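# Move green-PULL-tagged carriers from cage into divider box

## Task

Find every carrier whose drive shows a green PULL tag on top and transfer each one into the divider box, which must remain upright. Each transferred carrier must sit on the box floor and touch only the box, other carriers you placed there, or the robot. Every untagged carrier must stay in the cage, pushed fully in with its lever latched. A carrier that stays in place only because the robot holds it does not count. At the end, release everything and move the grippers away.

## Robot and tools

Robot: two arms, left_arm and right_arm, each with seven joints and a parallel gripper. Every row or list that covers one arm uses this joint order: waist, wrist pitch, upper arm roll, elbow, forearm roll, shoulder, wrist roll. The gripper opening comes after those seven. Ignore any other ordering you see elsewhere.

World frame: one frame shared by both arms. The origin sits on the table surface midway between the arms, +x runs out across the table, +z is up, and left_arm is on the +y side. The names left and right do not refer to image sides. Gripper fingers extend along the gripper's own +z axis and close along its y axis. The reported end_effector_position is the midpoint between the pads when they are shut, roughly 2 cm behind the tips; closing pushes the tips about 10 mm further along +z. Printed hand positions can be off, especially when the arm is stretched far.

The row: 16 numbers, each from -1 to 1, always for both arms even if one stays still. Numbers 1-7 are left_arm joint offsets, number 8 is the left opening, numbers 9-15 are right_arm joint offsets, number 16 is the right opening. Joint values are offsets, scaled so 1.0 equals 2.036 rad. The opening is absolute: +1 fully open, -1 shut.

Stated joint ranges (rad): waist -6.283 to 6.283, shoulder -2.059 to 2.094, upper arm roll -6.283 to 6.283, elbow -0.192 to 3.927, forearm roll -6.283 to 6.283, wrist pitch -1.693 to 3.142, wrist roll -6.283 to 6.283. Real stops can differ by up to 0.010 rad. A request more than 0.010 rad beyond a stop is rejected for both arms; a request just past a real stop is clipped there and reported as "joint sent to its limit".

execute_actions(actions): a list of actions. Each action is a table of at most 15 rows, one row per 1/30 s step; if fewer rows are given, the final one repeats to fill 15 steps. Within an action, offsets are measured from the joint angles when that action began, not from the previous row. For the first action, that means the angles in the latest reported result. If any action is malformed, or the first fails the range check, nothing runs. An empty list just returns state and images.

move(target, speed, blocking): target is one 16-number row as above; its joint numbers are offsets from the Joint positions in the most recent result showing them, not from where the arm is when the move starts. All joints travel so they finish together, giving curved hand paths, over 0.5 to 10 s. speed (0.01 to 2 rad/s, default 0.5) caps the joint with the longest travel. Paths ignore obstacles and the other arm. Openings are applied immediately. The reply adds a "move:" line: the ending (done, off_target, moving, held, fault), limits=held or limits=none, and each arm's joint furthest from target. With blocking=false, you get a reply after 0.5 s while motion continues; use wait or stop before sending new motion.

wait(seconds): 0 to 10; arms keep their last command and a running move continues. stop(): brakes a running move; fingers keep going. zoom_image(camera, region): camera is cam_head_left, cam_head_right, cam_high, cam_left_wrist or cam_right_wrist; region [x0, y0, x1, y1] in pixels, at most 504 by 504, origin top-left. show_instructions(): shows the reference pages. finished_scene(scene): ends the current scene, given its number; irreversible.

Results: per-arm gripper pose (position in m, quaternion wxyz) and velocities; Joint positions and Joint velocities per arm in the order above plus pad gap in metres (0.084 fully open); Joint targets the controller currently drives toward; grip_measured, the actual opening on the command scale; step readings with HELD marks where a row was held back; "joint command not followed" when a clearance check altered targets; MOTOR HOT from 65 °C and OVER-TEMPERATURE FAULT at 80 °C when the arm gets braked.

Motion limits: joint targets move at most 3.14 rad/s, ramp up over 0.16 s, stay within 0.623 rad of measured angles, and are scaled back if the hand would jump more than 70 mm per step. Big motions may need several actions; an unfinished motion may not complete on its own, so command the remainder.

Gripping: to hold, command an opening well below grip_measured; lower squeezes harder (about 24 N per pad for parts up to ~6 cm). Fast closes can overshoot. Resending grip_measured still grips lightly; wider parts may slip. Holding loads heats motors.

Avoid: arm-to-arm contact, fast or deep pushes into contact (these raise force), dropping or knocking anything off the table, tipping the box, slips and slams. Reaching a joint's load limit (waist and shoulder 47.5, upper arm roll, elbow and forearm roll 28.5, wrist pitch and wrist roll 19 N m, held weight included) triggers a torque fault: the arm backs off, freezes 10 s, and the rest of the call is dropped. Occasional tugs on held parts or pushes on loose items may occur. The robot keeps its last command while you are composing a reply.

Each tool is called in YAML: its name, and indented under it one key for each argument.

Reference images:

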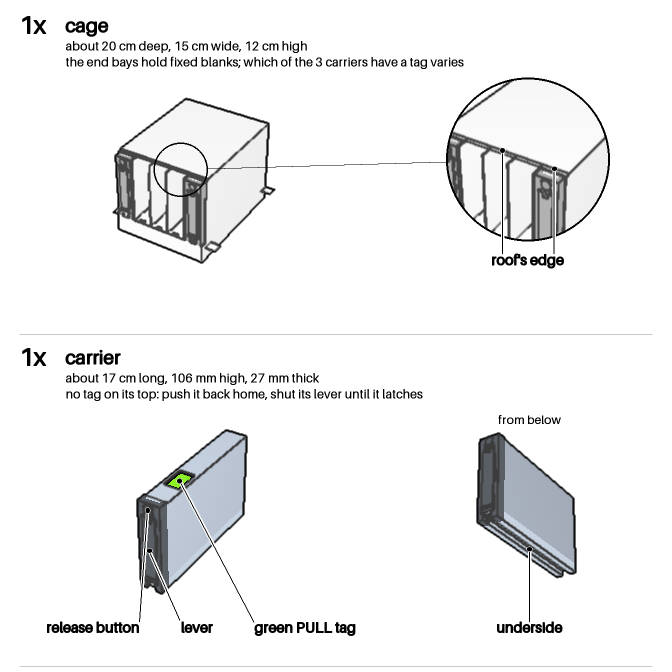

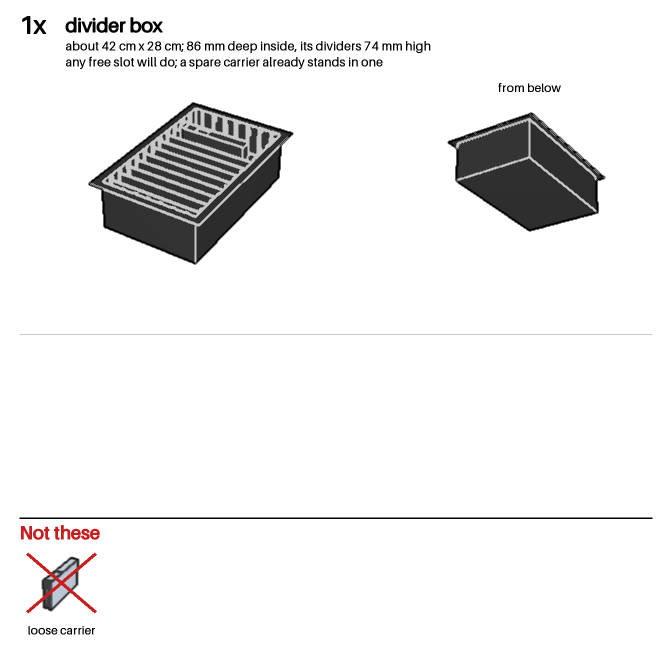

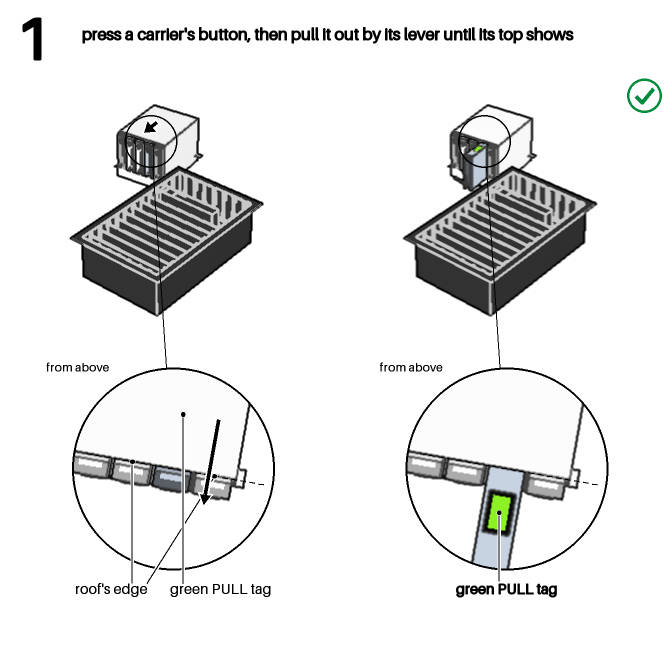

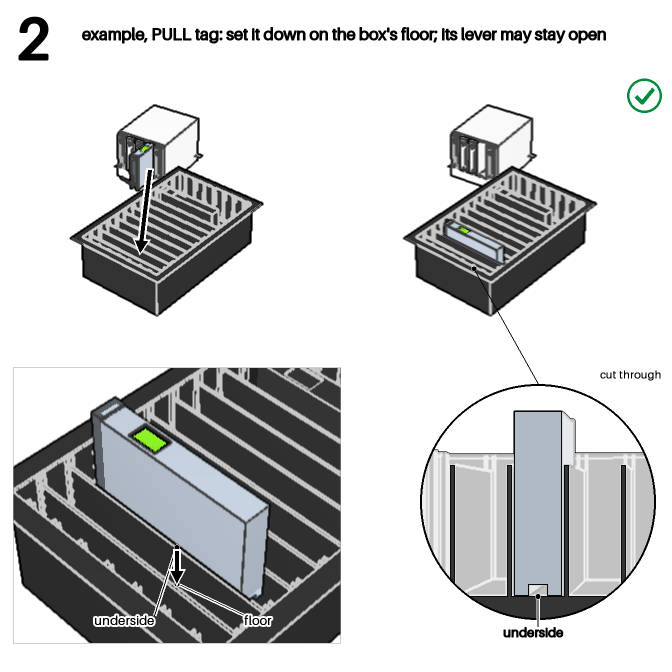

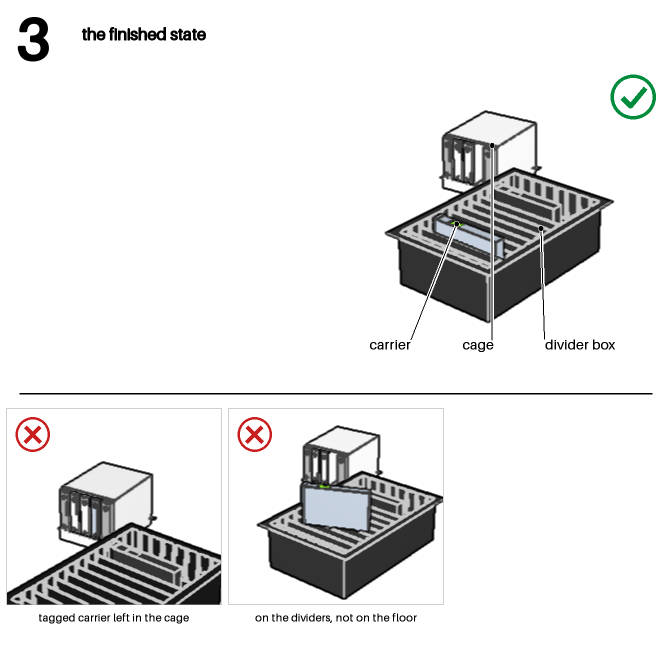

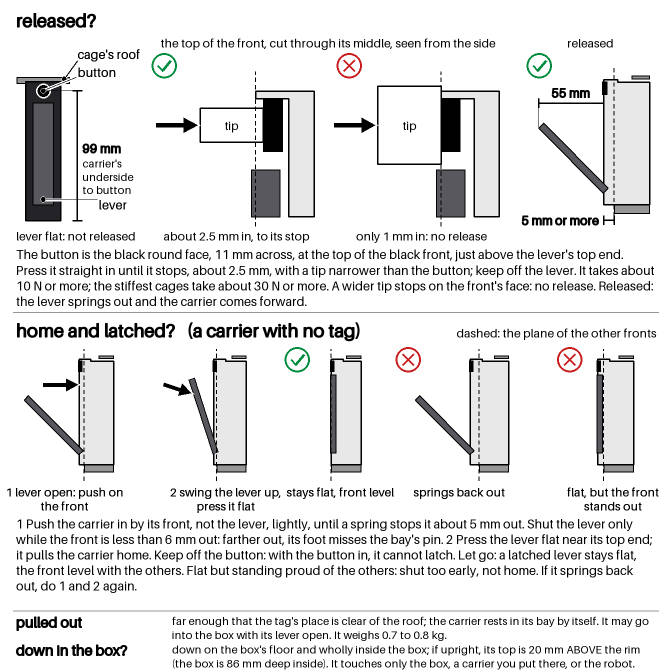

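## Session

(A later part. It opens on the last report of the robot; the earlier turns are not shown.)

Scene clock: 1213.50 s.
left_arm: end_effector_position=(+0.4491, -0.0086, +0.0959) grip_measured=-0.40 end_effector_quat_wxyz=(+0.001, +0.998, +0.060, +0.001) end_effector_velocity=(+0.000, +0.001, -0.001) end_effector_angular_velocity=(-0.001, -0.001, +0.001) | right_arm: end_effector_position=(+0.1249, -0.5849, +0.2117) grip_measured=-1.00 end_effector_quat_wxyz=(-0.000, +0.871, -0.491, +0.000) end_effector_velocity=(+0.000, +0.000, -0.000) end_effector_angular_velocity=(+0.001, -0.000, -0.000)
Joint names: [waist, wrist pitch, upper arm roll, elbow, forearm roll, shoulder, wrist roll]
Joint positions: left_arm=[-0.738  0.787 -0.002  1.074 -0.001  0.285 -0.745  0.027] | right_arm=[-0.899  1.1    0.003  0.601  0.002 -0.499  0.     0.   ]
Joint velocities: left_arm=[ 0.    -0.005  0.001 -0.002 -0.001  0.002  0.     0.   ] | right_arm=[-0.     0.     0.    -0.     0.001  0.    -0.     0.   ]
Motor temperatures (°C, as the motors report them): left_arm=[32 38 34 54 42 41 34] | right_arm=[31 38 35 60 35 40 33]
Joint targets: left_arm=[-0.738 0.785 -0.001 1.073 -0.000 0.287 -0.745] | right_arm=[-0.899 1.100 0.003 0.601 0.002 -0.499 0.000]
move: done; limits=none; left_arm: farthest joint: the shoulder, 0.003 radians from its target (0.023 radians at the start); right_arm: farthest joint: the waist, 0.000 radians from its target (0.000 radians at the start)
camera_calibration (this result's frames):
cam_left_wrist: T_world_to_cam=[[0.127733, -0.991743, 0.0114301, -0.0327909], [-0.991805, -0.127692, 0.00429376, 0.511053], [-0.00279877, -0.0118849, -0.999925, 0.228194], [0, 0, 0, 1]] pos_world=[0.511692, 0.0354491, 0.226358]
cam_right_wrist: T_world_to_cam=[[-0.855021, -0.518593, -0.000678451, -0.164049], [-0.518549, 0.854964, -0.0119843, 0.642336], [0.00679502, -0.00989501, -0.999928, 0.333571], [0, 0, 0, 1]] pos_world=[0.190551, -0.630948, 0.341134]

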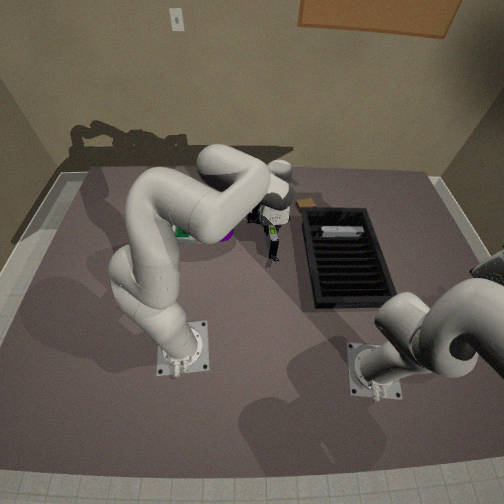

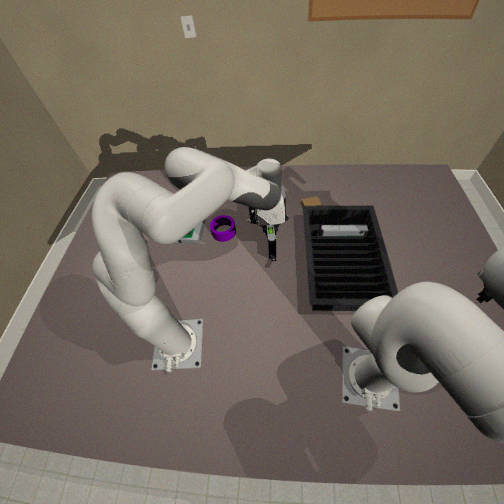

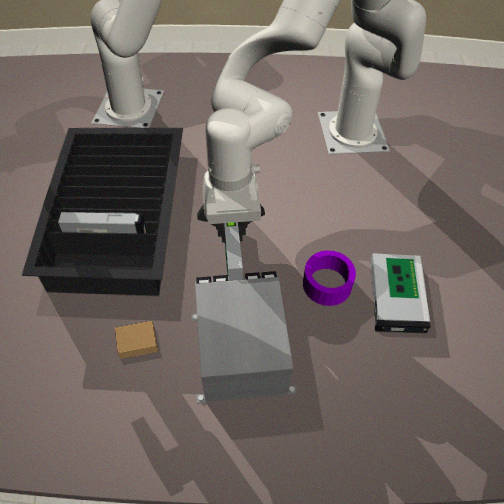

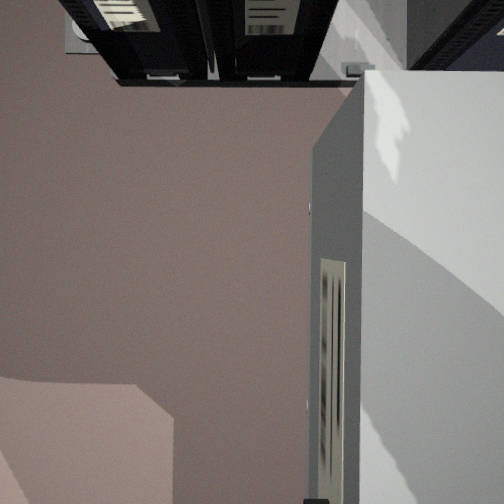

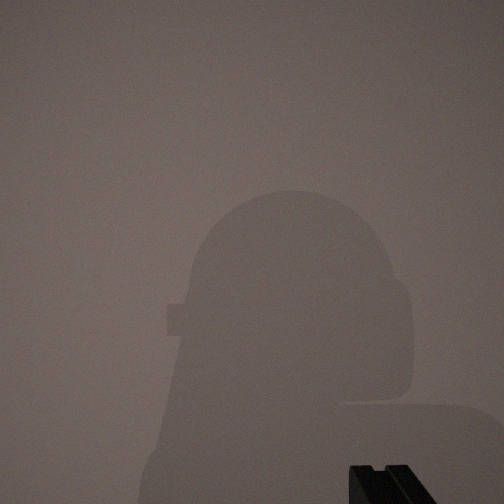

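execute_actions:
  actions:
    - [[0,0,0,0,0,0,0,-0.45,0,0,0,0,0,0,0,-1],[0,0,0,0,0,0,0,-0.45,0,0,0,0,0,0,0,-1],[0,0,0,0,0,0,0,-0.42,0,0,0,0,0,0,0,-1],[0,0,0,0,0,0,0,-0.39,0,0,0,0,0,0,0,-1],[0,0,0,0,0,0,0,-0.36,0,0,0,0,0,0,0,-1],[0,0,0,0,0,0,0,-0.33,0,0,0,0,0,0,0,-1],[0,0,0,0,0,0,0,-0.3,0,0,0,0,0,0,0,-1],[0,0,0,0,0,0,0,-0.26,0,0,0,0,0,0,0,-1],[0,0,0,0,0,0,0,-0.22,0,0,0,0,0,0,0,-1],[0,0,0,0,0,0,0,-0.18,0,0,0,0,0,0,0,-1],[0,0,0,0,0,0,0,-0.14,0,0,0,0,0,0,0,-1],[0,0,0,0,0,0,0,-0.1,0,0,0,0,0,0,0,-1],[0,0,0,0,0,0,0,-0.06,0,0,0,0,0,0,0,-1],[0,0,0,0,0,0,0,-0.03,0,0,0,0,0,0,0,-1],[0,0,0,0,0,0,0,0.0,0,0,0,0,0,0,0,-1]]

Scene clock: 1221.27 s.
left_arm: end_effector_position=(+0.4488, -0.0072, +0.0945) grip_measured=-0.05 end_effector_quat_wxyz=(-0.000, +0.998, +0.060, -0.001) end_effector_velocity=(+0.003, -0.011, +0.012) end_effector_angular_velocity=(-0.021, -0.021, -0.012) | right_arm: end_effector_position=(+0.1249, -0.5849, +0.2117) grip_measured=-1.00 end_effector_quat_wxyz=(-0.000, +0.871, -0.491, +0.000) end_effector_velocity=(-0.000, -0.000, -0.000) end_effector_angular_velocity=(+0.000, -0.000, -0.001)
Joint names: [waist, wrist pitch, upper arm roll, elbow, forearm roll, shoulder, wrist roll]
Joint positions: left_arm=[-0.737  0.787 -0.     1.073 -0.     0.286 -0.745  0.042] | right_arm=[-0.899  1.1    0.003  0.601  0.002 -0.499  0.     0.   ]
Joint velocities: left_arm=[-0.003 -0.003 -0.01   0.014 -0.003 -0.013  0.     0.041] | right_arm=[-0.    -0.001 -0.    -0.     0.     0.001 -0.     0.   ]
Motor temperatures (°C, as the motors report them): left_arm=[32 37 35 51 42 40 34] | right_arm=[31 38 35 60 35 40 33]
Joint targets: left_arm=[-0.738 0.787 -0.002 1.074 -0.001 0.285 -0.745] | right_arm=[-0.899 1.100 0.003 0.601 0.002 -0.499 0.000]
Step readings (joint positions):
0: left_arm=[-0.738 0.784 -0.000 1.073 -0.000 0.288 -0.745] | right_arm=[-0.899 1.100 0.003 0.601 0.002 -0.499 0.000]
1: left_arm=[-0.738 0.785 -0.000 1.073 -0.000 0.288 -0.745] | right_arm=[-0.899 1.100 0.003 0.601 0.002 -0.499 0.000]
2: left_arm=[-0.738 0.785 -0.001 1.073 -0.000 0.288 -0.745] | right_arm=[-0.899 1.100 0.003 0.601 0.002 -0.499 0.000]
4: left_arm=[-0.738 0.785 -0.001 1.073 -0.000 0.288 -0.745] | right_arm=[-0.899 1.100 0.003 0.601 0.002 -0.499 0.000]
8: left_arm=[-0.736 0.787 0.003 1.069 0.000 0.290 -0.745] | right_arm=[-0.899 1.100 0.003 0.601 0.002 -0.499 0.000]
15: Joint positions above
camera_calibration (this result's frames):
cam_left_wrist: T_world_to_cam=[[0.129221, -0.991579, 0.00859039, -0.0317712], [-0.991602, -0.129168, 0.00646458, 0.510673], [-0.00530053, -0.00935361, -0.999942, 0.227955], [0, 0, 0, 1]] pos_world=[0.511698, 0.0365915, 0.224914]
cam_right_wrist: T_world_to_cam=[[-0.855021, -0.518593, -0.000678464, -0.164049], [-0.518549, 0.854964, -0.0119843, 0.642336], [0.00679504, -0.00989501, -0.999928, 0.333571], [0, 0, 0, 1]] pos_world=[0.190551, -0.630948, 0.341134]

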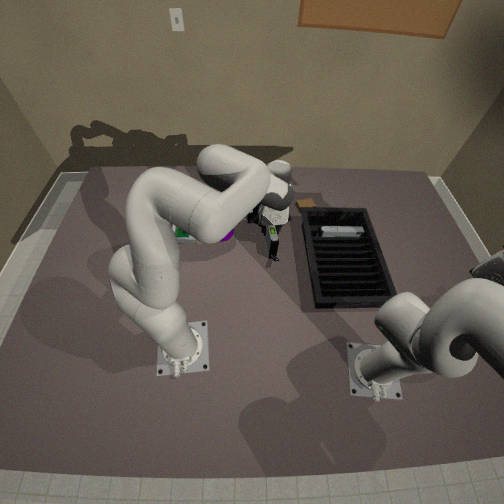

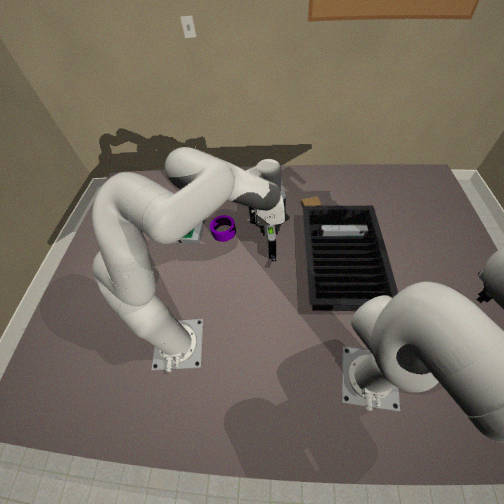

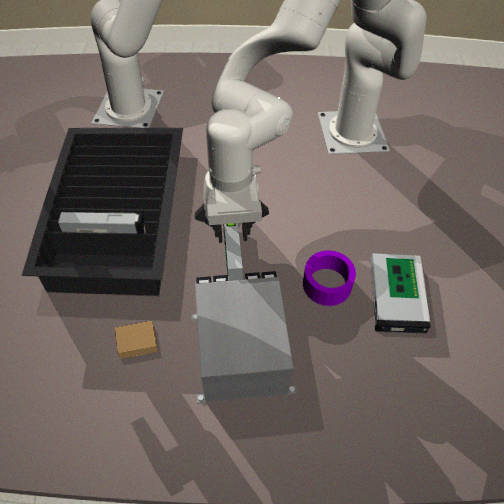

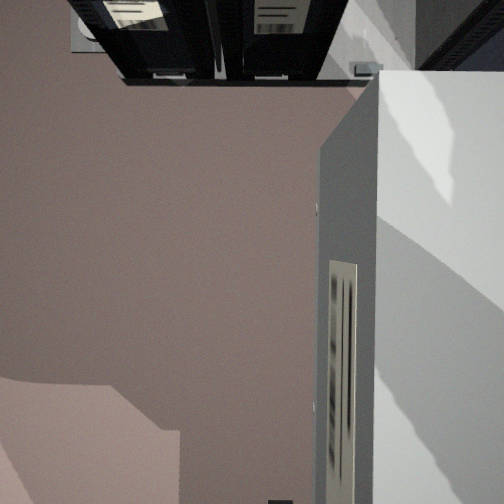

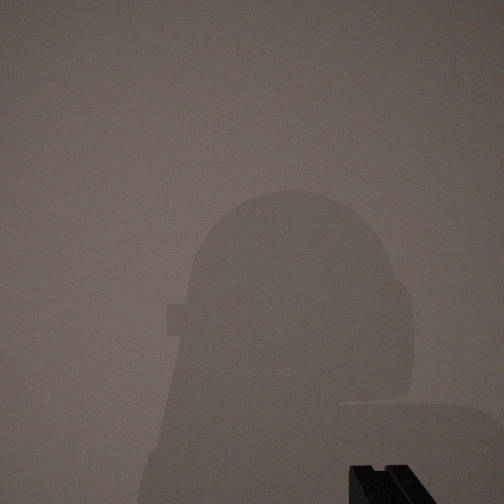

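move:
  target: [0.0134,0.0122,0,0.0344,0,0.0222,0.0137,0.0, 0,0,0,0,0,0,0,-1]
  speed: 0.08

execute_actions:
  actions:
    - [[0,0,0,0,0,0,0,-0.05,0,0,0,0,0,0,0,-1],[0,0,0,0,0,0,0,-0.1,0,0,0,0,0,0,0,-1],[0,0,0,0,0,0,0,-0.15,0,0,0,0,0,0,0,-1],[0,0,0,0,0,0,0,-0.2,0,0,0,0,0,0,0,-1],[0,0,0,0,0,0,0,-0.25,0,0,0,0,0,0,0,-1],[0,0,0,0,0,0,0,-0.29,0,0,0,0,0,0,0,-1],[0,0,0,0,0,0,0,-0.33,0,0,0,0,0,0,0,-1],[0,0,0,0,0,0,0,-0.36,0,0,0,0,0,0,0,-1],[0,0,0,0,0,0,0,-0.39,0,0,0,0,0,0,0,-1],[0,0,0,0,0,0,0,-0.42,0,0,0,0,0,0,0,-1],[0,0,0,0,0,0,0,-0.46,0,0,0,0,0,0,0,-1],[0,0,0,0,0,0,0,-0.5,0,0,0,0,0,0,0,-1],[0,0,0,0,0,0,0,-0.55,0,0,0,0,0,0,0,-1],[0,0,0,0,0,0,0,-0.6,0,0,0,0,0,0,0,-1],[0,0,0,0,0,0,0,-0.7,0,0,0,0,0,0,0,-1]]
    - [[0,0,0,0,0,0,0,-0.8,0,0,0,0,0,0,0,-1],[0,0,0,0,0,0,0,-0.9,0,0,0,0,0,0,0,-1],[0,0,0,0,0,0,0,-1,0,0,0,0,0,0,0,-1]]

Scene clock: 1234.20 s.
left_arm: end_effector_position=(+0.4702, -0.0053, +0.0957) grip_measured=-0.01 end_effector_quat_wxyz=(-0.000, +0.998, +0.060, -0.001) end_effector_velocity=(-0.000, -0.000, -0.001) end_effector_angular_velocity=(+0.000, +0.001, -0.002) | right_arm: end_effector_position=(+0.1249, -0.5849, +0.2117) grip_measured=-1.00 end_effector_quat_wxyz=(-0.000, +0.871, -0.491, +0.000) end_effector_velocity=(-0.000, -0.000, -0.000) end_effector_angular_velocity=(-0.001, +0.001, +0.000)
Joint names: [waist, wrist pitch, upper arm roll, elbow, forearm roll, shoulder, wrist roll]
Joint positions: left_arm=[-0.71   0.812 -0.001  1.142 -0.     0.331 -0.717  0.044] | right_arm=[-0.899  1.1    0.003  0.601  0.002 -0.499  0.     0.   ]
Joint velocities: left_arm=[ 0.    -0.001 -0.001  0.    -0.     0.002  0.002  0.   ] | right_arm=[-0.001 -0.     0.    -0.001 -0.001 -0.     0.     0.   ]
Motor temperatures (°C, as the motors report them): left_arm=[32 37 34 51 42 40 34] | right_arm=[31 38 35 60 35 40 33]
Joint targets: left_arm=[-0.710 0.812 -0.000 1.143 -0.000 0.332 -0.717] | right_arm=[-0.899 1.100 0.003 0.601 0.002 -0.499 0.000]
move: done; limits=none; left_arm: farthest joint: the waist, 0.001 radians from its target (0.028 radians at the start); right_arm: farthest joint: the waist, 0.000 radians from its target (0.000 radians at the start)
camera_calibration (this result's frames):
cam_left_wrist: T_world_to_cam=[[0.128441, -0.991679, 0.00867086, -0.0322376], [-0.991703, -0.128387, 0.0065226, 0.532167], [-0.00535511, -0.00943668, -0.999941, 0.229269], [0, 0, 0, 1]] pos_world=[0.53312, 0.0385174, 0.226064]
cam_right_wrist: T_world_to_cam=[[-0.855021, -0.518593, -0.000678445, -0.164049], [-0.518549, 0.854964, -0.0119844, 0.642336], [0.00679509, -0.00989513, -0.999928, 0.333571], [0, 0, 0, 1]] pos_world=[0.190551, -0.630948, 0.341134]

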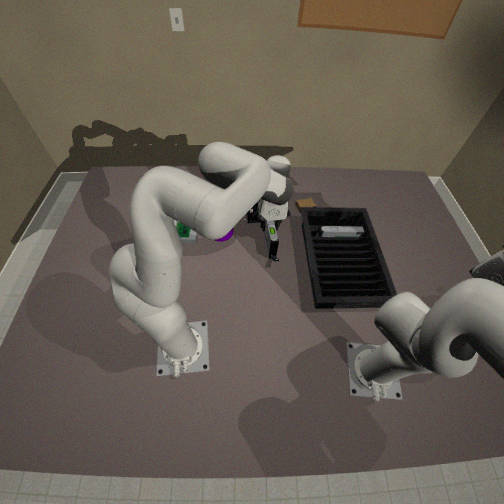

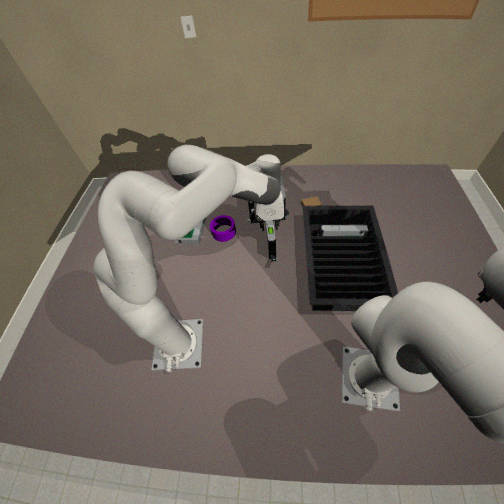

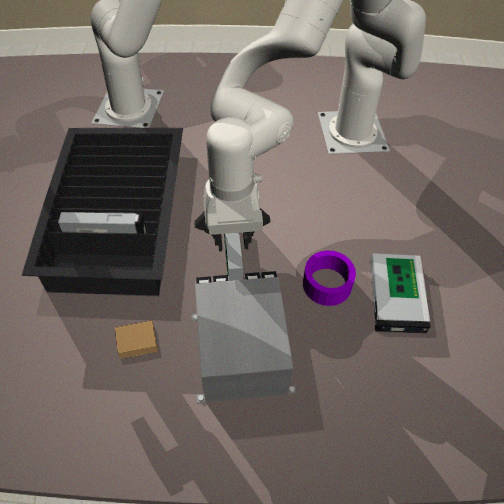

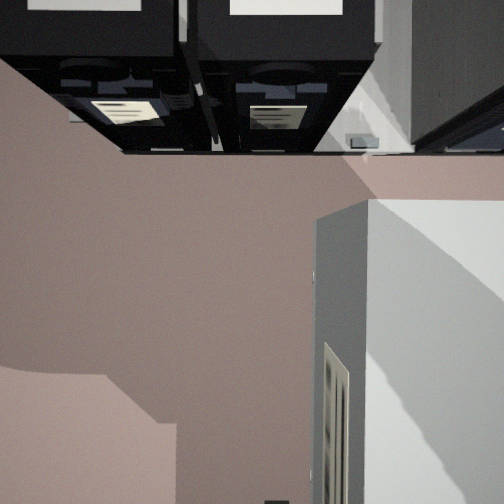

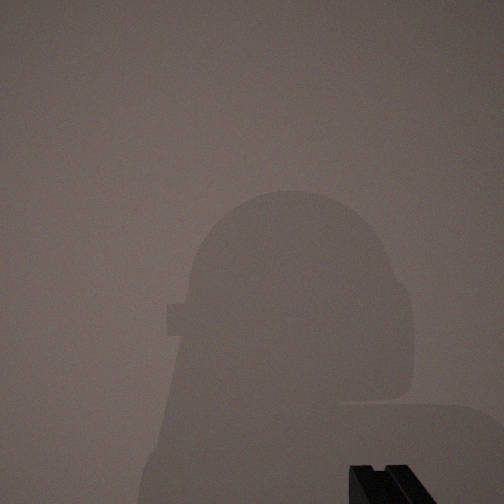

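Scene clock: 1235.20 s.
left_arm: end_effector_position=(+0.4702, -0.0057, +0.0958) grip_measured=-0.40 end_effector_quat_wxyz=(+0.000, +0.998, +0.060, -0.000) end_effector_velocity=(-0.000, +0.000, -0.000) end_effector_angular_velocity=(+0.000, +0.000, +0.001) | right_arm: end_effector_position=(+0.1249, -0.5849, +0.2117) grip_measured=-1.00 end_effector_quat_wxyz=(-0.000, +0.871, -0.491, +0.000) end_effector_velocity=(+0.001, +0.000, +0.000) end_effector_angular_velocity=(+0.001, -0.003, -0.001)
Joint names: [waist, wrist pitch, upper arm roll, elbow, forearm roll, shoulder, wrist roll]
Joint positions: left_arm=[-0.711  0.812 -0.001  1.143 -0.     0.332 -0.717  0.027] | right_arm=[-0.899  1.1    0.003  0.601  0.002 -0.499  0.     0.   ]
Joint velocities: left_arm=[ 0.    -0.    -0.    -0.001  0.    -0.    -0.001 -0.   ] | right_arm=[ 0.    -0.001 -0.     0.     0.003 -0.    -0.001  0.   ]
Motor temperatures (°C, as the motors report them): left_arm=[32 37 34 51 42 40 34] | right_arm=[31 38 35 60 35 40 33]
Joint targets: left_arm=[-0.711 0.812 -0.001 1.143 -0.000 0.332 -0.717] | right_arm=[-0.899 1.100 0.003 0.601 0.002 -0.499 0.000]
Step readings (joint positions; steps 1 to 15: 1st action; 16 to 30: 2nd action):
0: left_arm=[-0.710 0.812 -0.001 1.142 -0.000 0.331 -0.717] | right_arm=[-0.899 1.100 0.003 0.601 0.002 -0.499 0.000]
1: left_arm=[-0.710 0.812 -0.001 1.143 -0.000 0.332 -0.717] | right_arm=[-0.899 1.100 0.003 0.601 0.002 -0.499 0.000]
2: left_arm=[-0.710 0.812 -0.001 1.143 -0.000 0.332 -0.717] | right_arm=[-0.899 1.100 0.003 0.601 0.002 -0.499 0.000]
4: left_arm=[-0.710 0.812 -0.001 1.142 -0.000 0.331 -0.717] | right_arm=[-0.899 1.100 0.003 0.601 0.002 -0.499 0.000]
8: left_arm=[-0.710 0.812 -0.001 1.142 -0.000 0.331 -0.717] | right_arm=[-0.899 1.100 0.003 0.601 0.002 -0.499 0.000]
15: left_arm=[-0.711 0.812 -0.001 1.143 -0.000 0.332 -0.717] | right_arm=[-0.899 1.100 0.003 0.601 0.002 -0.499 0.000]
16: left_arm=[-0.710 0.812 -0.001 1.143 -0.000 0.332 -0.717] | right_arm=[-0.899 1.100 0.003 0.601 0.002 -0.499 0.000]
17: left_arm=[-0.711 0.812 -0.001 1.143 -0.000 0.332 -0.717] | right_arm=[-0.899 1.100 0.003 0.601 0.002 -0.499 0.000]
19: left_arm=[-0.711 0.812 -0.001 1.143 -0.000 0.332 -0.717] | right_arm=[-0.899 1.100 0.003 0.601 0.002 -0.499 0.000]
23: left_arm=[-0.711 0.812 -0.001 1.143 -0.000 0.332 -0.717] | right_arm=[-0.899 1.100 0.003 0.601 0.002 -0.499 0.000]
30: Joint positions above
camera_calibration (this result's frames):
cam_left_wrist: T_world_to_cam=[[0.128141, -0.991712, 0.00930791, -0.0325413], [-0.991744, -0.128087, 0.00619118, 0.532176], [-0.00494764, -0.0100244, -0.999938, 0.229182], [0, 0, 0, 1]] pos_world=[0.533086, 0.0381905, 0.226176]
cam_right_wrist: T_world_to_cam=[[-0.855021, -0.518593, -0.00067851, -0.164049], [-0.518549, 0.854964, -0.0119843, 0.642336], [0.00679505, -0.00989495, -0.999928, 0.333571], [0, 0, 0, 1]] pos_world=[0.19055, -0.630948, 0.341134]

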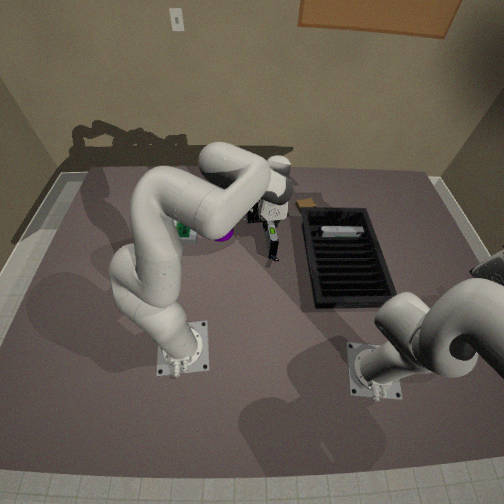

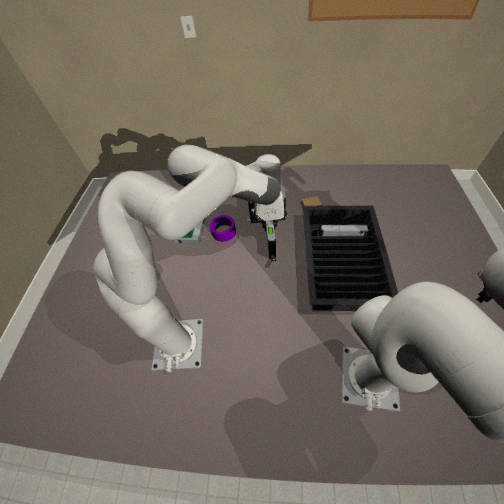

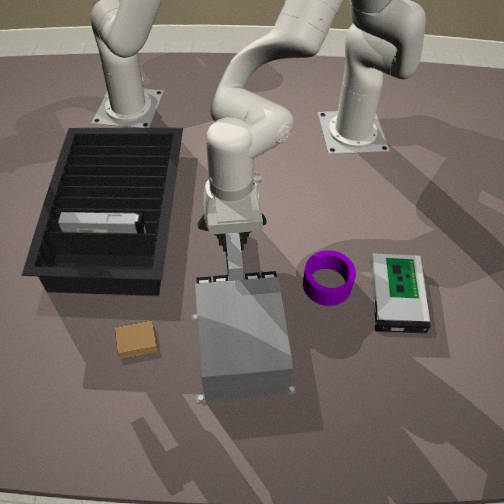

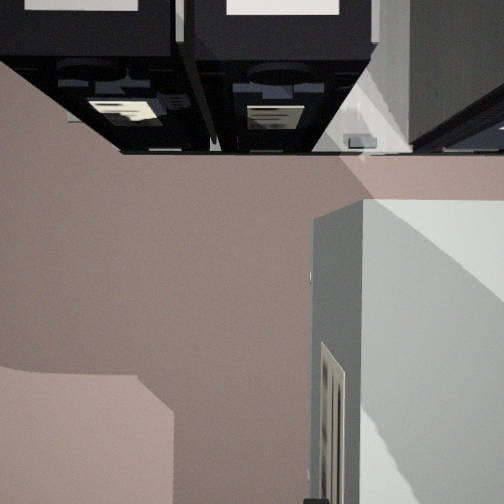

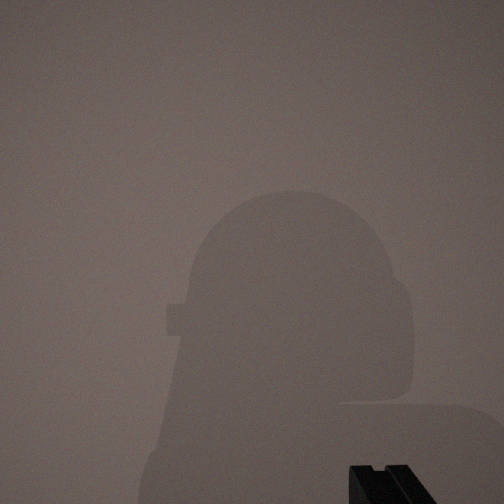

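move:
  target: [0,0.1584,0,0.0833,0,-0.0755,0,-1, 0,0,0,0,0,0,0,-1]
  speed: 0.2

zoom_image:
  camera: "cam_high"
  region: [10,110,200,300]

Scene clock: 1249.27 s.
left_arm: end_effector_position=(+0.4703, -0.0057, +0.2199) grip_measured=-0.40 end_effector_quat_wxyz=(+0.000, +0.998, +0.060, -0.000) end_effector_velocity=(+0.001, -0.001, +0.003) end_effector_angular_velocity=(-0.004, -0.005, -0.002) | right_arm: end_effector_position=(+0.1249, -0.5849, +0.2117) grip_measured=-1.00 end_effector_quat_wxyz=(-0.000, +0.871, -0.491, +0.000) end_effector_velocity=(-0.000, -0.000, +0.000) end_effector_angular_velocity=(-0.000, +0.000, -0.001)
Joint names: [waist, wrist pitch, upper arm roll, elbow, forearm roll, shoulder, wrist roll]
Joint positions: left_arm=[-0.711  1.134 -0.001  1.312 -0.     0.178 -0.717  0.027] | right_arm=[-0.899  1.1    0.003  0.601  0.002 -0.499  0.     0.   ]
Joint velocities: left_arm=[-0.    -0.    -0.001  0.003 -0.    -0.003  0.001  0.   ] | right_arm=[-0.002  0.001 -0.     0.001 -0.     0.    -0.     0.   ]
Motor temperatures (°C, as the motors report them): left_arm=[32 37 34 51 42 40 34] | right_arm=[31 38 35 60 35 40 33]
Joint targets: left_arm=[-0.711 1.134 -0.001 1.312 -0.000 0.178 -0.717] | right_arm=[-0.899 1.100 0.003 0.601 0.002 -0.499 0.000]
move: done; limits=none; left_arm: farthest joint: the elbow, 0.001 radians from its target (0.170 radians at the start); right_arm: farthest joint: the waist, 0.000 radians from its target (0.000 radians at the start)
camera_calibration (this result's frames):
cam_left_wrist: T_world_to_cam=[[0.127989, -0.99173, 0.00953359, -0.0337287], [-0.991765, -0.127937, 0.00584475, 0.531554], [-0.00457671, -0.0102031, -0.999937, 0.353083], [0, 0, 0, 1]] pos_world=[0.533109, 0.0381584, 0.350275]
cam_right_wrist: T_world_to_cam=[[-0.855021, -0.518593, -0.000678463, -0.164049], [-0.518549, 0.854964, -0.0119841, 0.642336], [0.00679494, -0.00989486, -0.999928, 0.333571], [0, 0, 0, 1]] pos_world=[0.19055, -0.630948, 0.341134]

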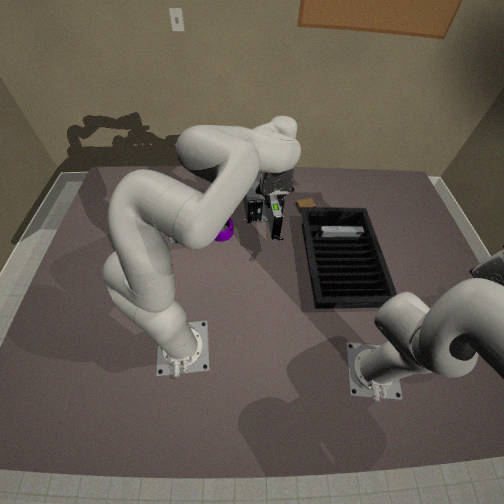

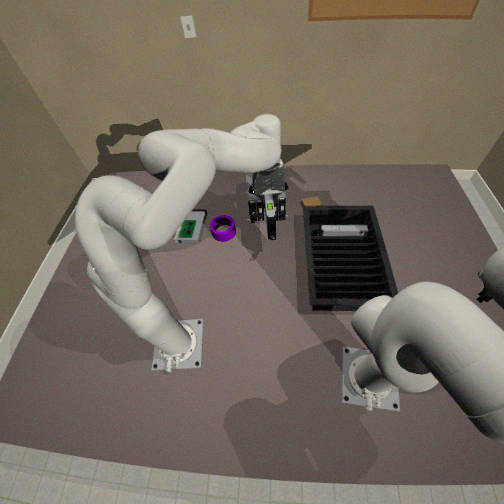

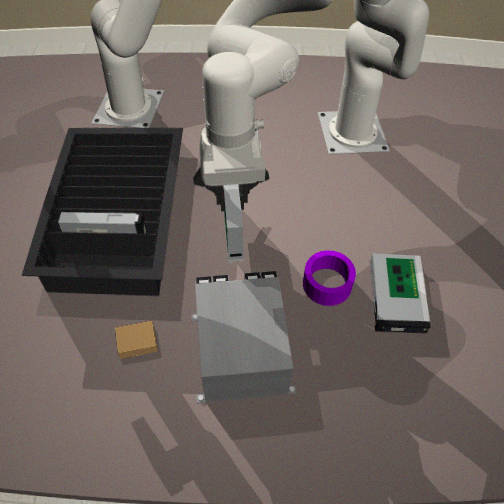

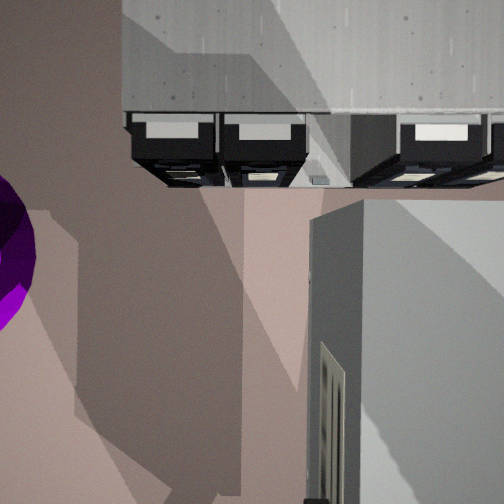

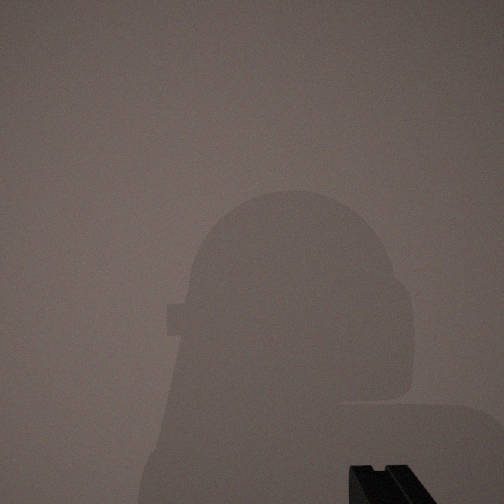

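Region (10, 110, 200, 300) of cam_high's 504x504 image, scaled by 2.653, with more detail than that image has.

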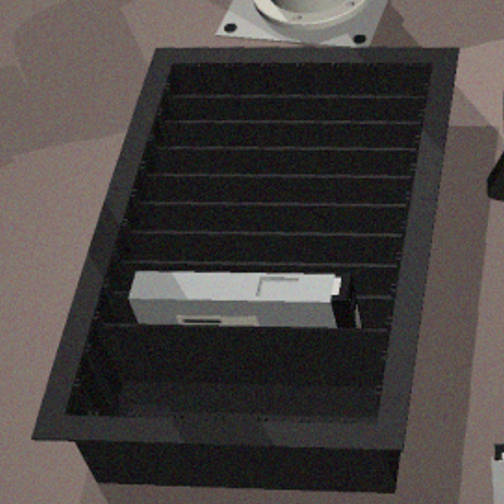

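move:
  target: [-0.3238,0.0627,0,0.1703,0,0.1077,-0.98,-1, -0.3,0,0,0,0,0,0,-1]
  speed: 0.5

Scene clock: 1286.47 s.
left_arm: end_effector_position=(+0.2196, -0.2702, +0.2349) grip_measured=-0.40 end_effector_quat_wxyz=(-0.000, +0.747, +0.665, -0.000) end_effector_velocity=(-0.002, -0.000, -0.000) end_effector_angular_velocity=(+0.001, +0.001, -0.001) | right_arm: end_effector_position=(-0.0632, -0.6310, +0.2117) grip_measured=-1.00 end_effector_quat_wxyz=(-0.000, +0.683, -0.730, +0.000) end_effector_velocity=(-0.000, -0.000, +0.000) end_effector_angular_velocity=(-0.000, -0.000, -0.001)
Joint names: [waist, wrist pitch, upper arm roll, elbow, forearm roll, shoulder, wrist roll]
Joint positions: left_arm=[-1.369  1.262 -0.001  1.659 -0.     0.397 -2.712  0.027] | right_arm=[-1.51   1.1    0.003  0.601  0.002 -0.499  0.     0.   ]
Joint velocities: left_arm=[-0.001  0.001 -0.002  0.    -0.     0.001 -0.002  0.   ] | right_arm=[-0.     0.    -0.     0.     0.    -0.     0.001  0.   ]
Motor temperatures (°C, as the motors report them): left_arm=[32 37 34 57 42 41 34] | right_arm=[31 38 35 60 35 39 33]
Joint targets: left_arm=[-1.370 1.262 -0.001 1.659 -0.000 0.397 -2.712] | right_arm=[-1.510 1.100 0.003 0.601 0.002 -0.499 0.000]
move: done; limits=none; left_arm: farthest joint: the waist, 0.001 radians from its target (0.660 radians at the start); right_arm: farthest joint: the waist, 0.000 radians from its target (0.611 radians at the start)
camera_calibration (this result's frames):
cam_left_wrist: T_world_to_cam=[[0.99428, -0.106482, 0.00831078, -0.214863], [-0.10653, -0.994295, 0.00545747, -0.179369], [0.00768224, -0.0063116, -0.999951, 0.362591], [0, 0, 0, 1]] pos_world=[0.19174, -0.198936, 0.365337]
cam_right_wrist: T_world_to_cam=[[-0.997867, 0.065276, -0.000660288, 0.010543], [0.0652792, 0.997795, -0.0119823, 0.711241], [-0.000123324, -0.0119998, -0.999928, 0.332627], [0, 0, 0, 1]] pos_world=[-0.0358677, -0.706369, 0.341133]

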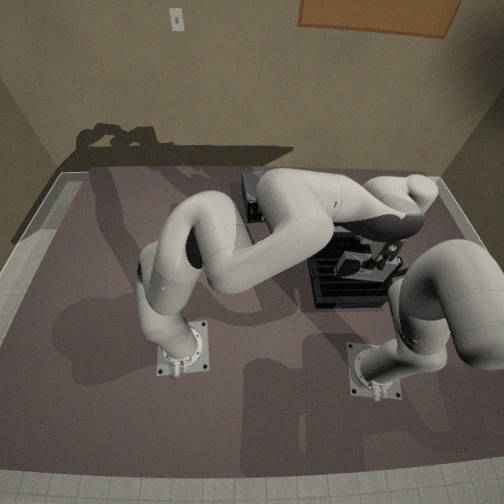

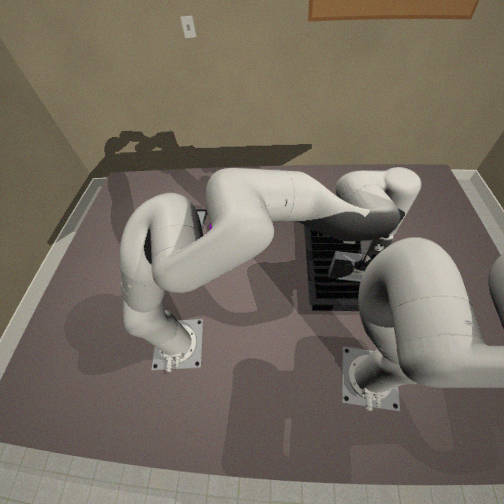

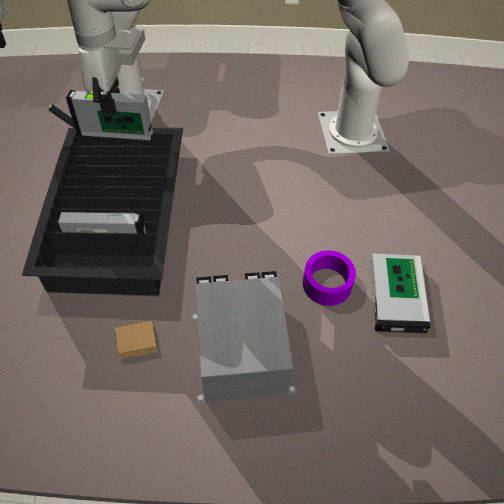

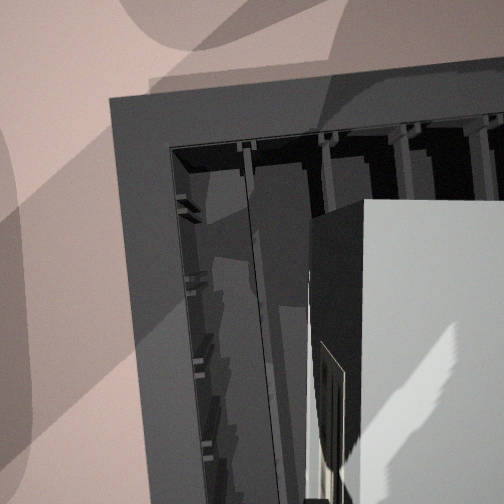

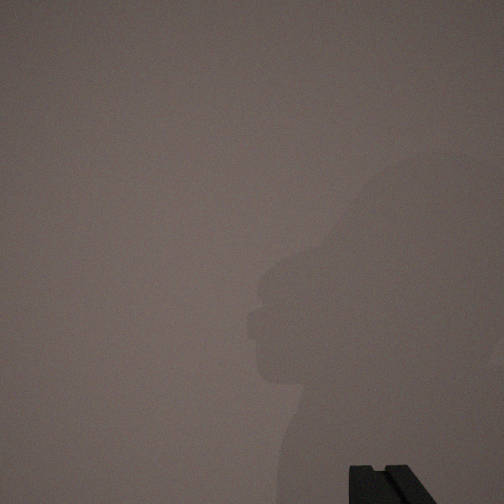

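move:
  target: [0,0,0,0,0,0,-0.053,-1, 0,0,0,0,0,0,0,-1]
  speed: 0.15

Scene clock: 1307.77 s.
left_arm: end_effector_position=(+0.2196, -0.2702, +0.2349) grip_measured=-0.40 end_effector_quat_wxyz=(-0.000, +0.710, +0.704, -0.000) end_effector_velocity=(-0.000, +0.000, -0.000) end_effector_angular_velocity=(+0.001, +0.001, +0.002) | right_arm: end_effector_position=(-0.0632, -0.6310, +0.2117) grip_measured=-1.00 end_effector_quat_wxyz=(-0.000, +0.683, -0.730, +0.000) end_effector_velocity=(-0.000, +0.001, -0.001) end_effector_angular_velocity=(+0.002, -0.000, -0.002)
Joint names: [waist, wrist pitch, upper arm roll, elbow, forearm roll, shoulder, wrist roll]
Joint positions: left_arm=[-1.369  1.262 -0.001  1.659 -0.     0.397 -2.82   0.027] | right_arm=[-1.51   1.1    0.003  0.601  0.002 -0.499  0.     0.   ]
Joint velocities: left_arm=[ 0.    -0.    -0.001 -0.    -0.     0.    -0.003  0.   ] | right_arm=[-0.001  0.     0.    -0.001 -0.    -0.     0.001  0.   ]
Motor temperatures (°C, as the motors report them): left_arm=[32 37 34 58 42 42 34] | right_arm=[31 38 35 60 35 39 33]
Joint targets: left_arm=[-1.369 1.262 -0.001 1.659 -0.000 0.397 -2.820] | right_arm=[-1.510 1.100 0.003 0.601 0.002 -0.499 0.000]
move: done; limits=none; left_arm: farthest joint: the waist, 0.000 radians from its target (0.001 radians at the start); right_arm: farthest joint: the waist, 0.000 radians from its target (0.000 radians at the start)
camera_calibration (this result's frames):
cam_left_wrist: T_world_to_cam=[[0.999965, 0.000983216, 0.00830668, -0.187072], [0.000938665, -0.999985, 0.0053654, -0.204487], [0.00831183, -0.00535742, -0.999951, 0.36271], [0, 0, 0, 1]] pos_world=[0.184242, -0.202357, 0.365343]
cam_right_wrist: T_world_to_cam=[[-0.997867, 0.0652767, -0.000660525, 0.0105433], [0.0652799, 0.997795, -0.0119823, 0.711241], [-0.000123097, -0.0119999, -0.999928, 0.332627], [0, 0, 0, 1]] pos_world=[-0.0358679, -0.706369, 0.341133]

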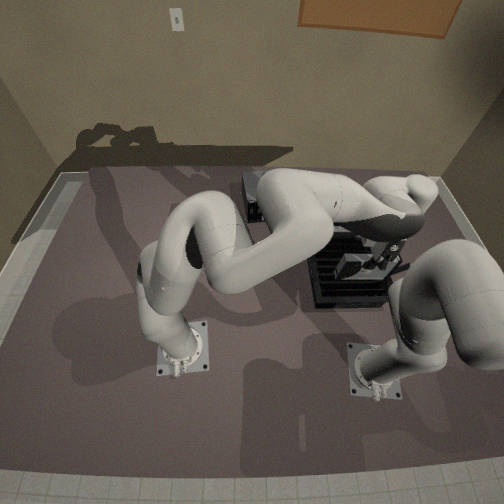

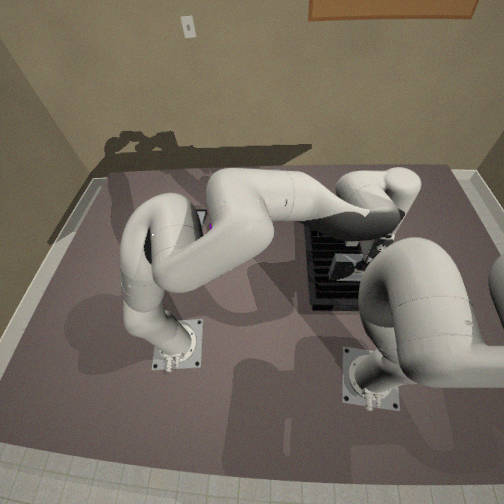

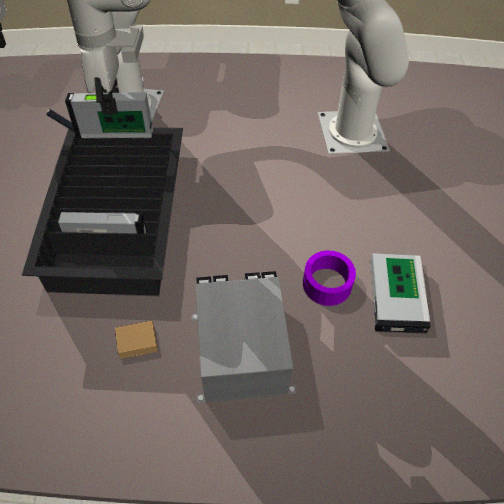

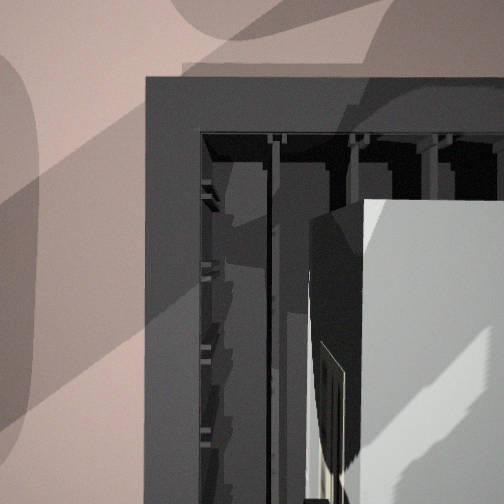

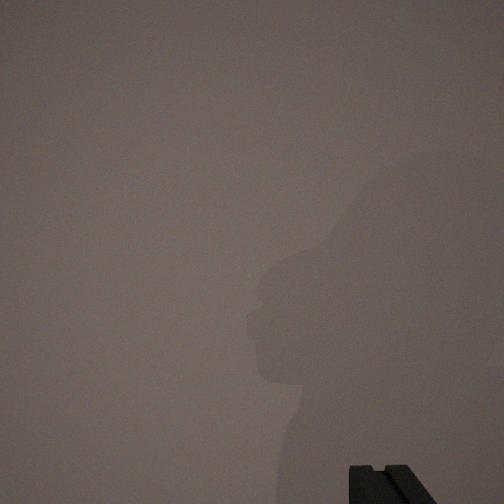

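zoom_image:
  camera: "cam_left_wrist"
  region: [180,60,504,384]

Region (180, 60, 504, 384) of cam_left_wrist's 504x504 image, scaled by 1.556, with more detail than that image has.

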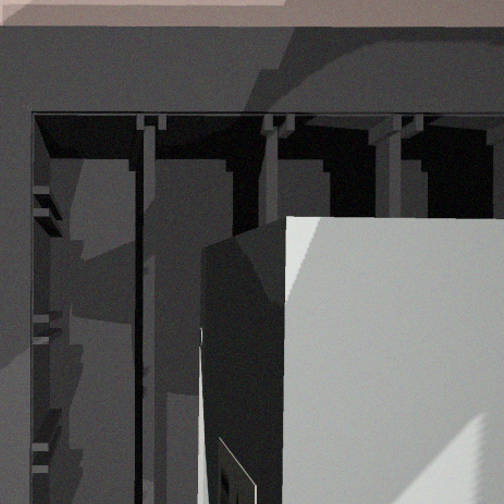

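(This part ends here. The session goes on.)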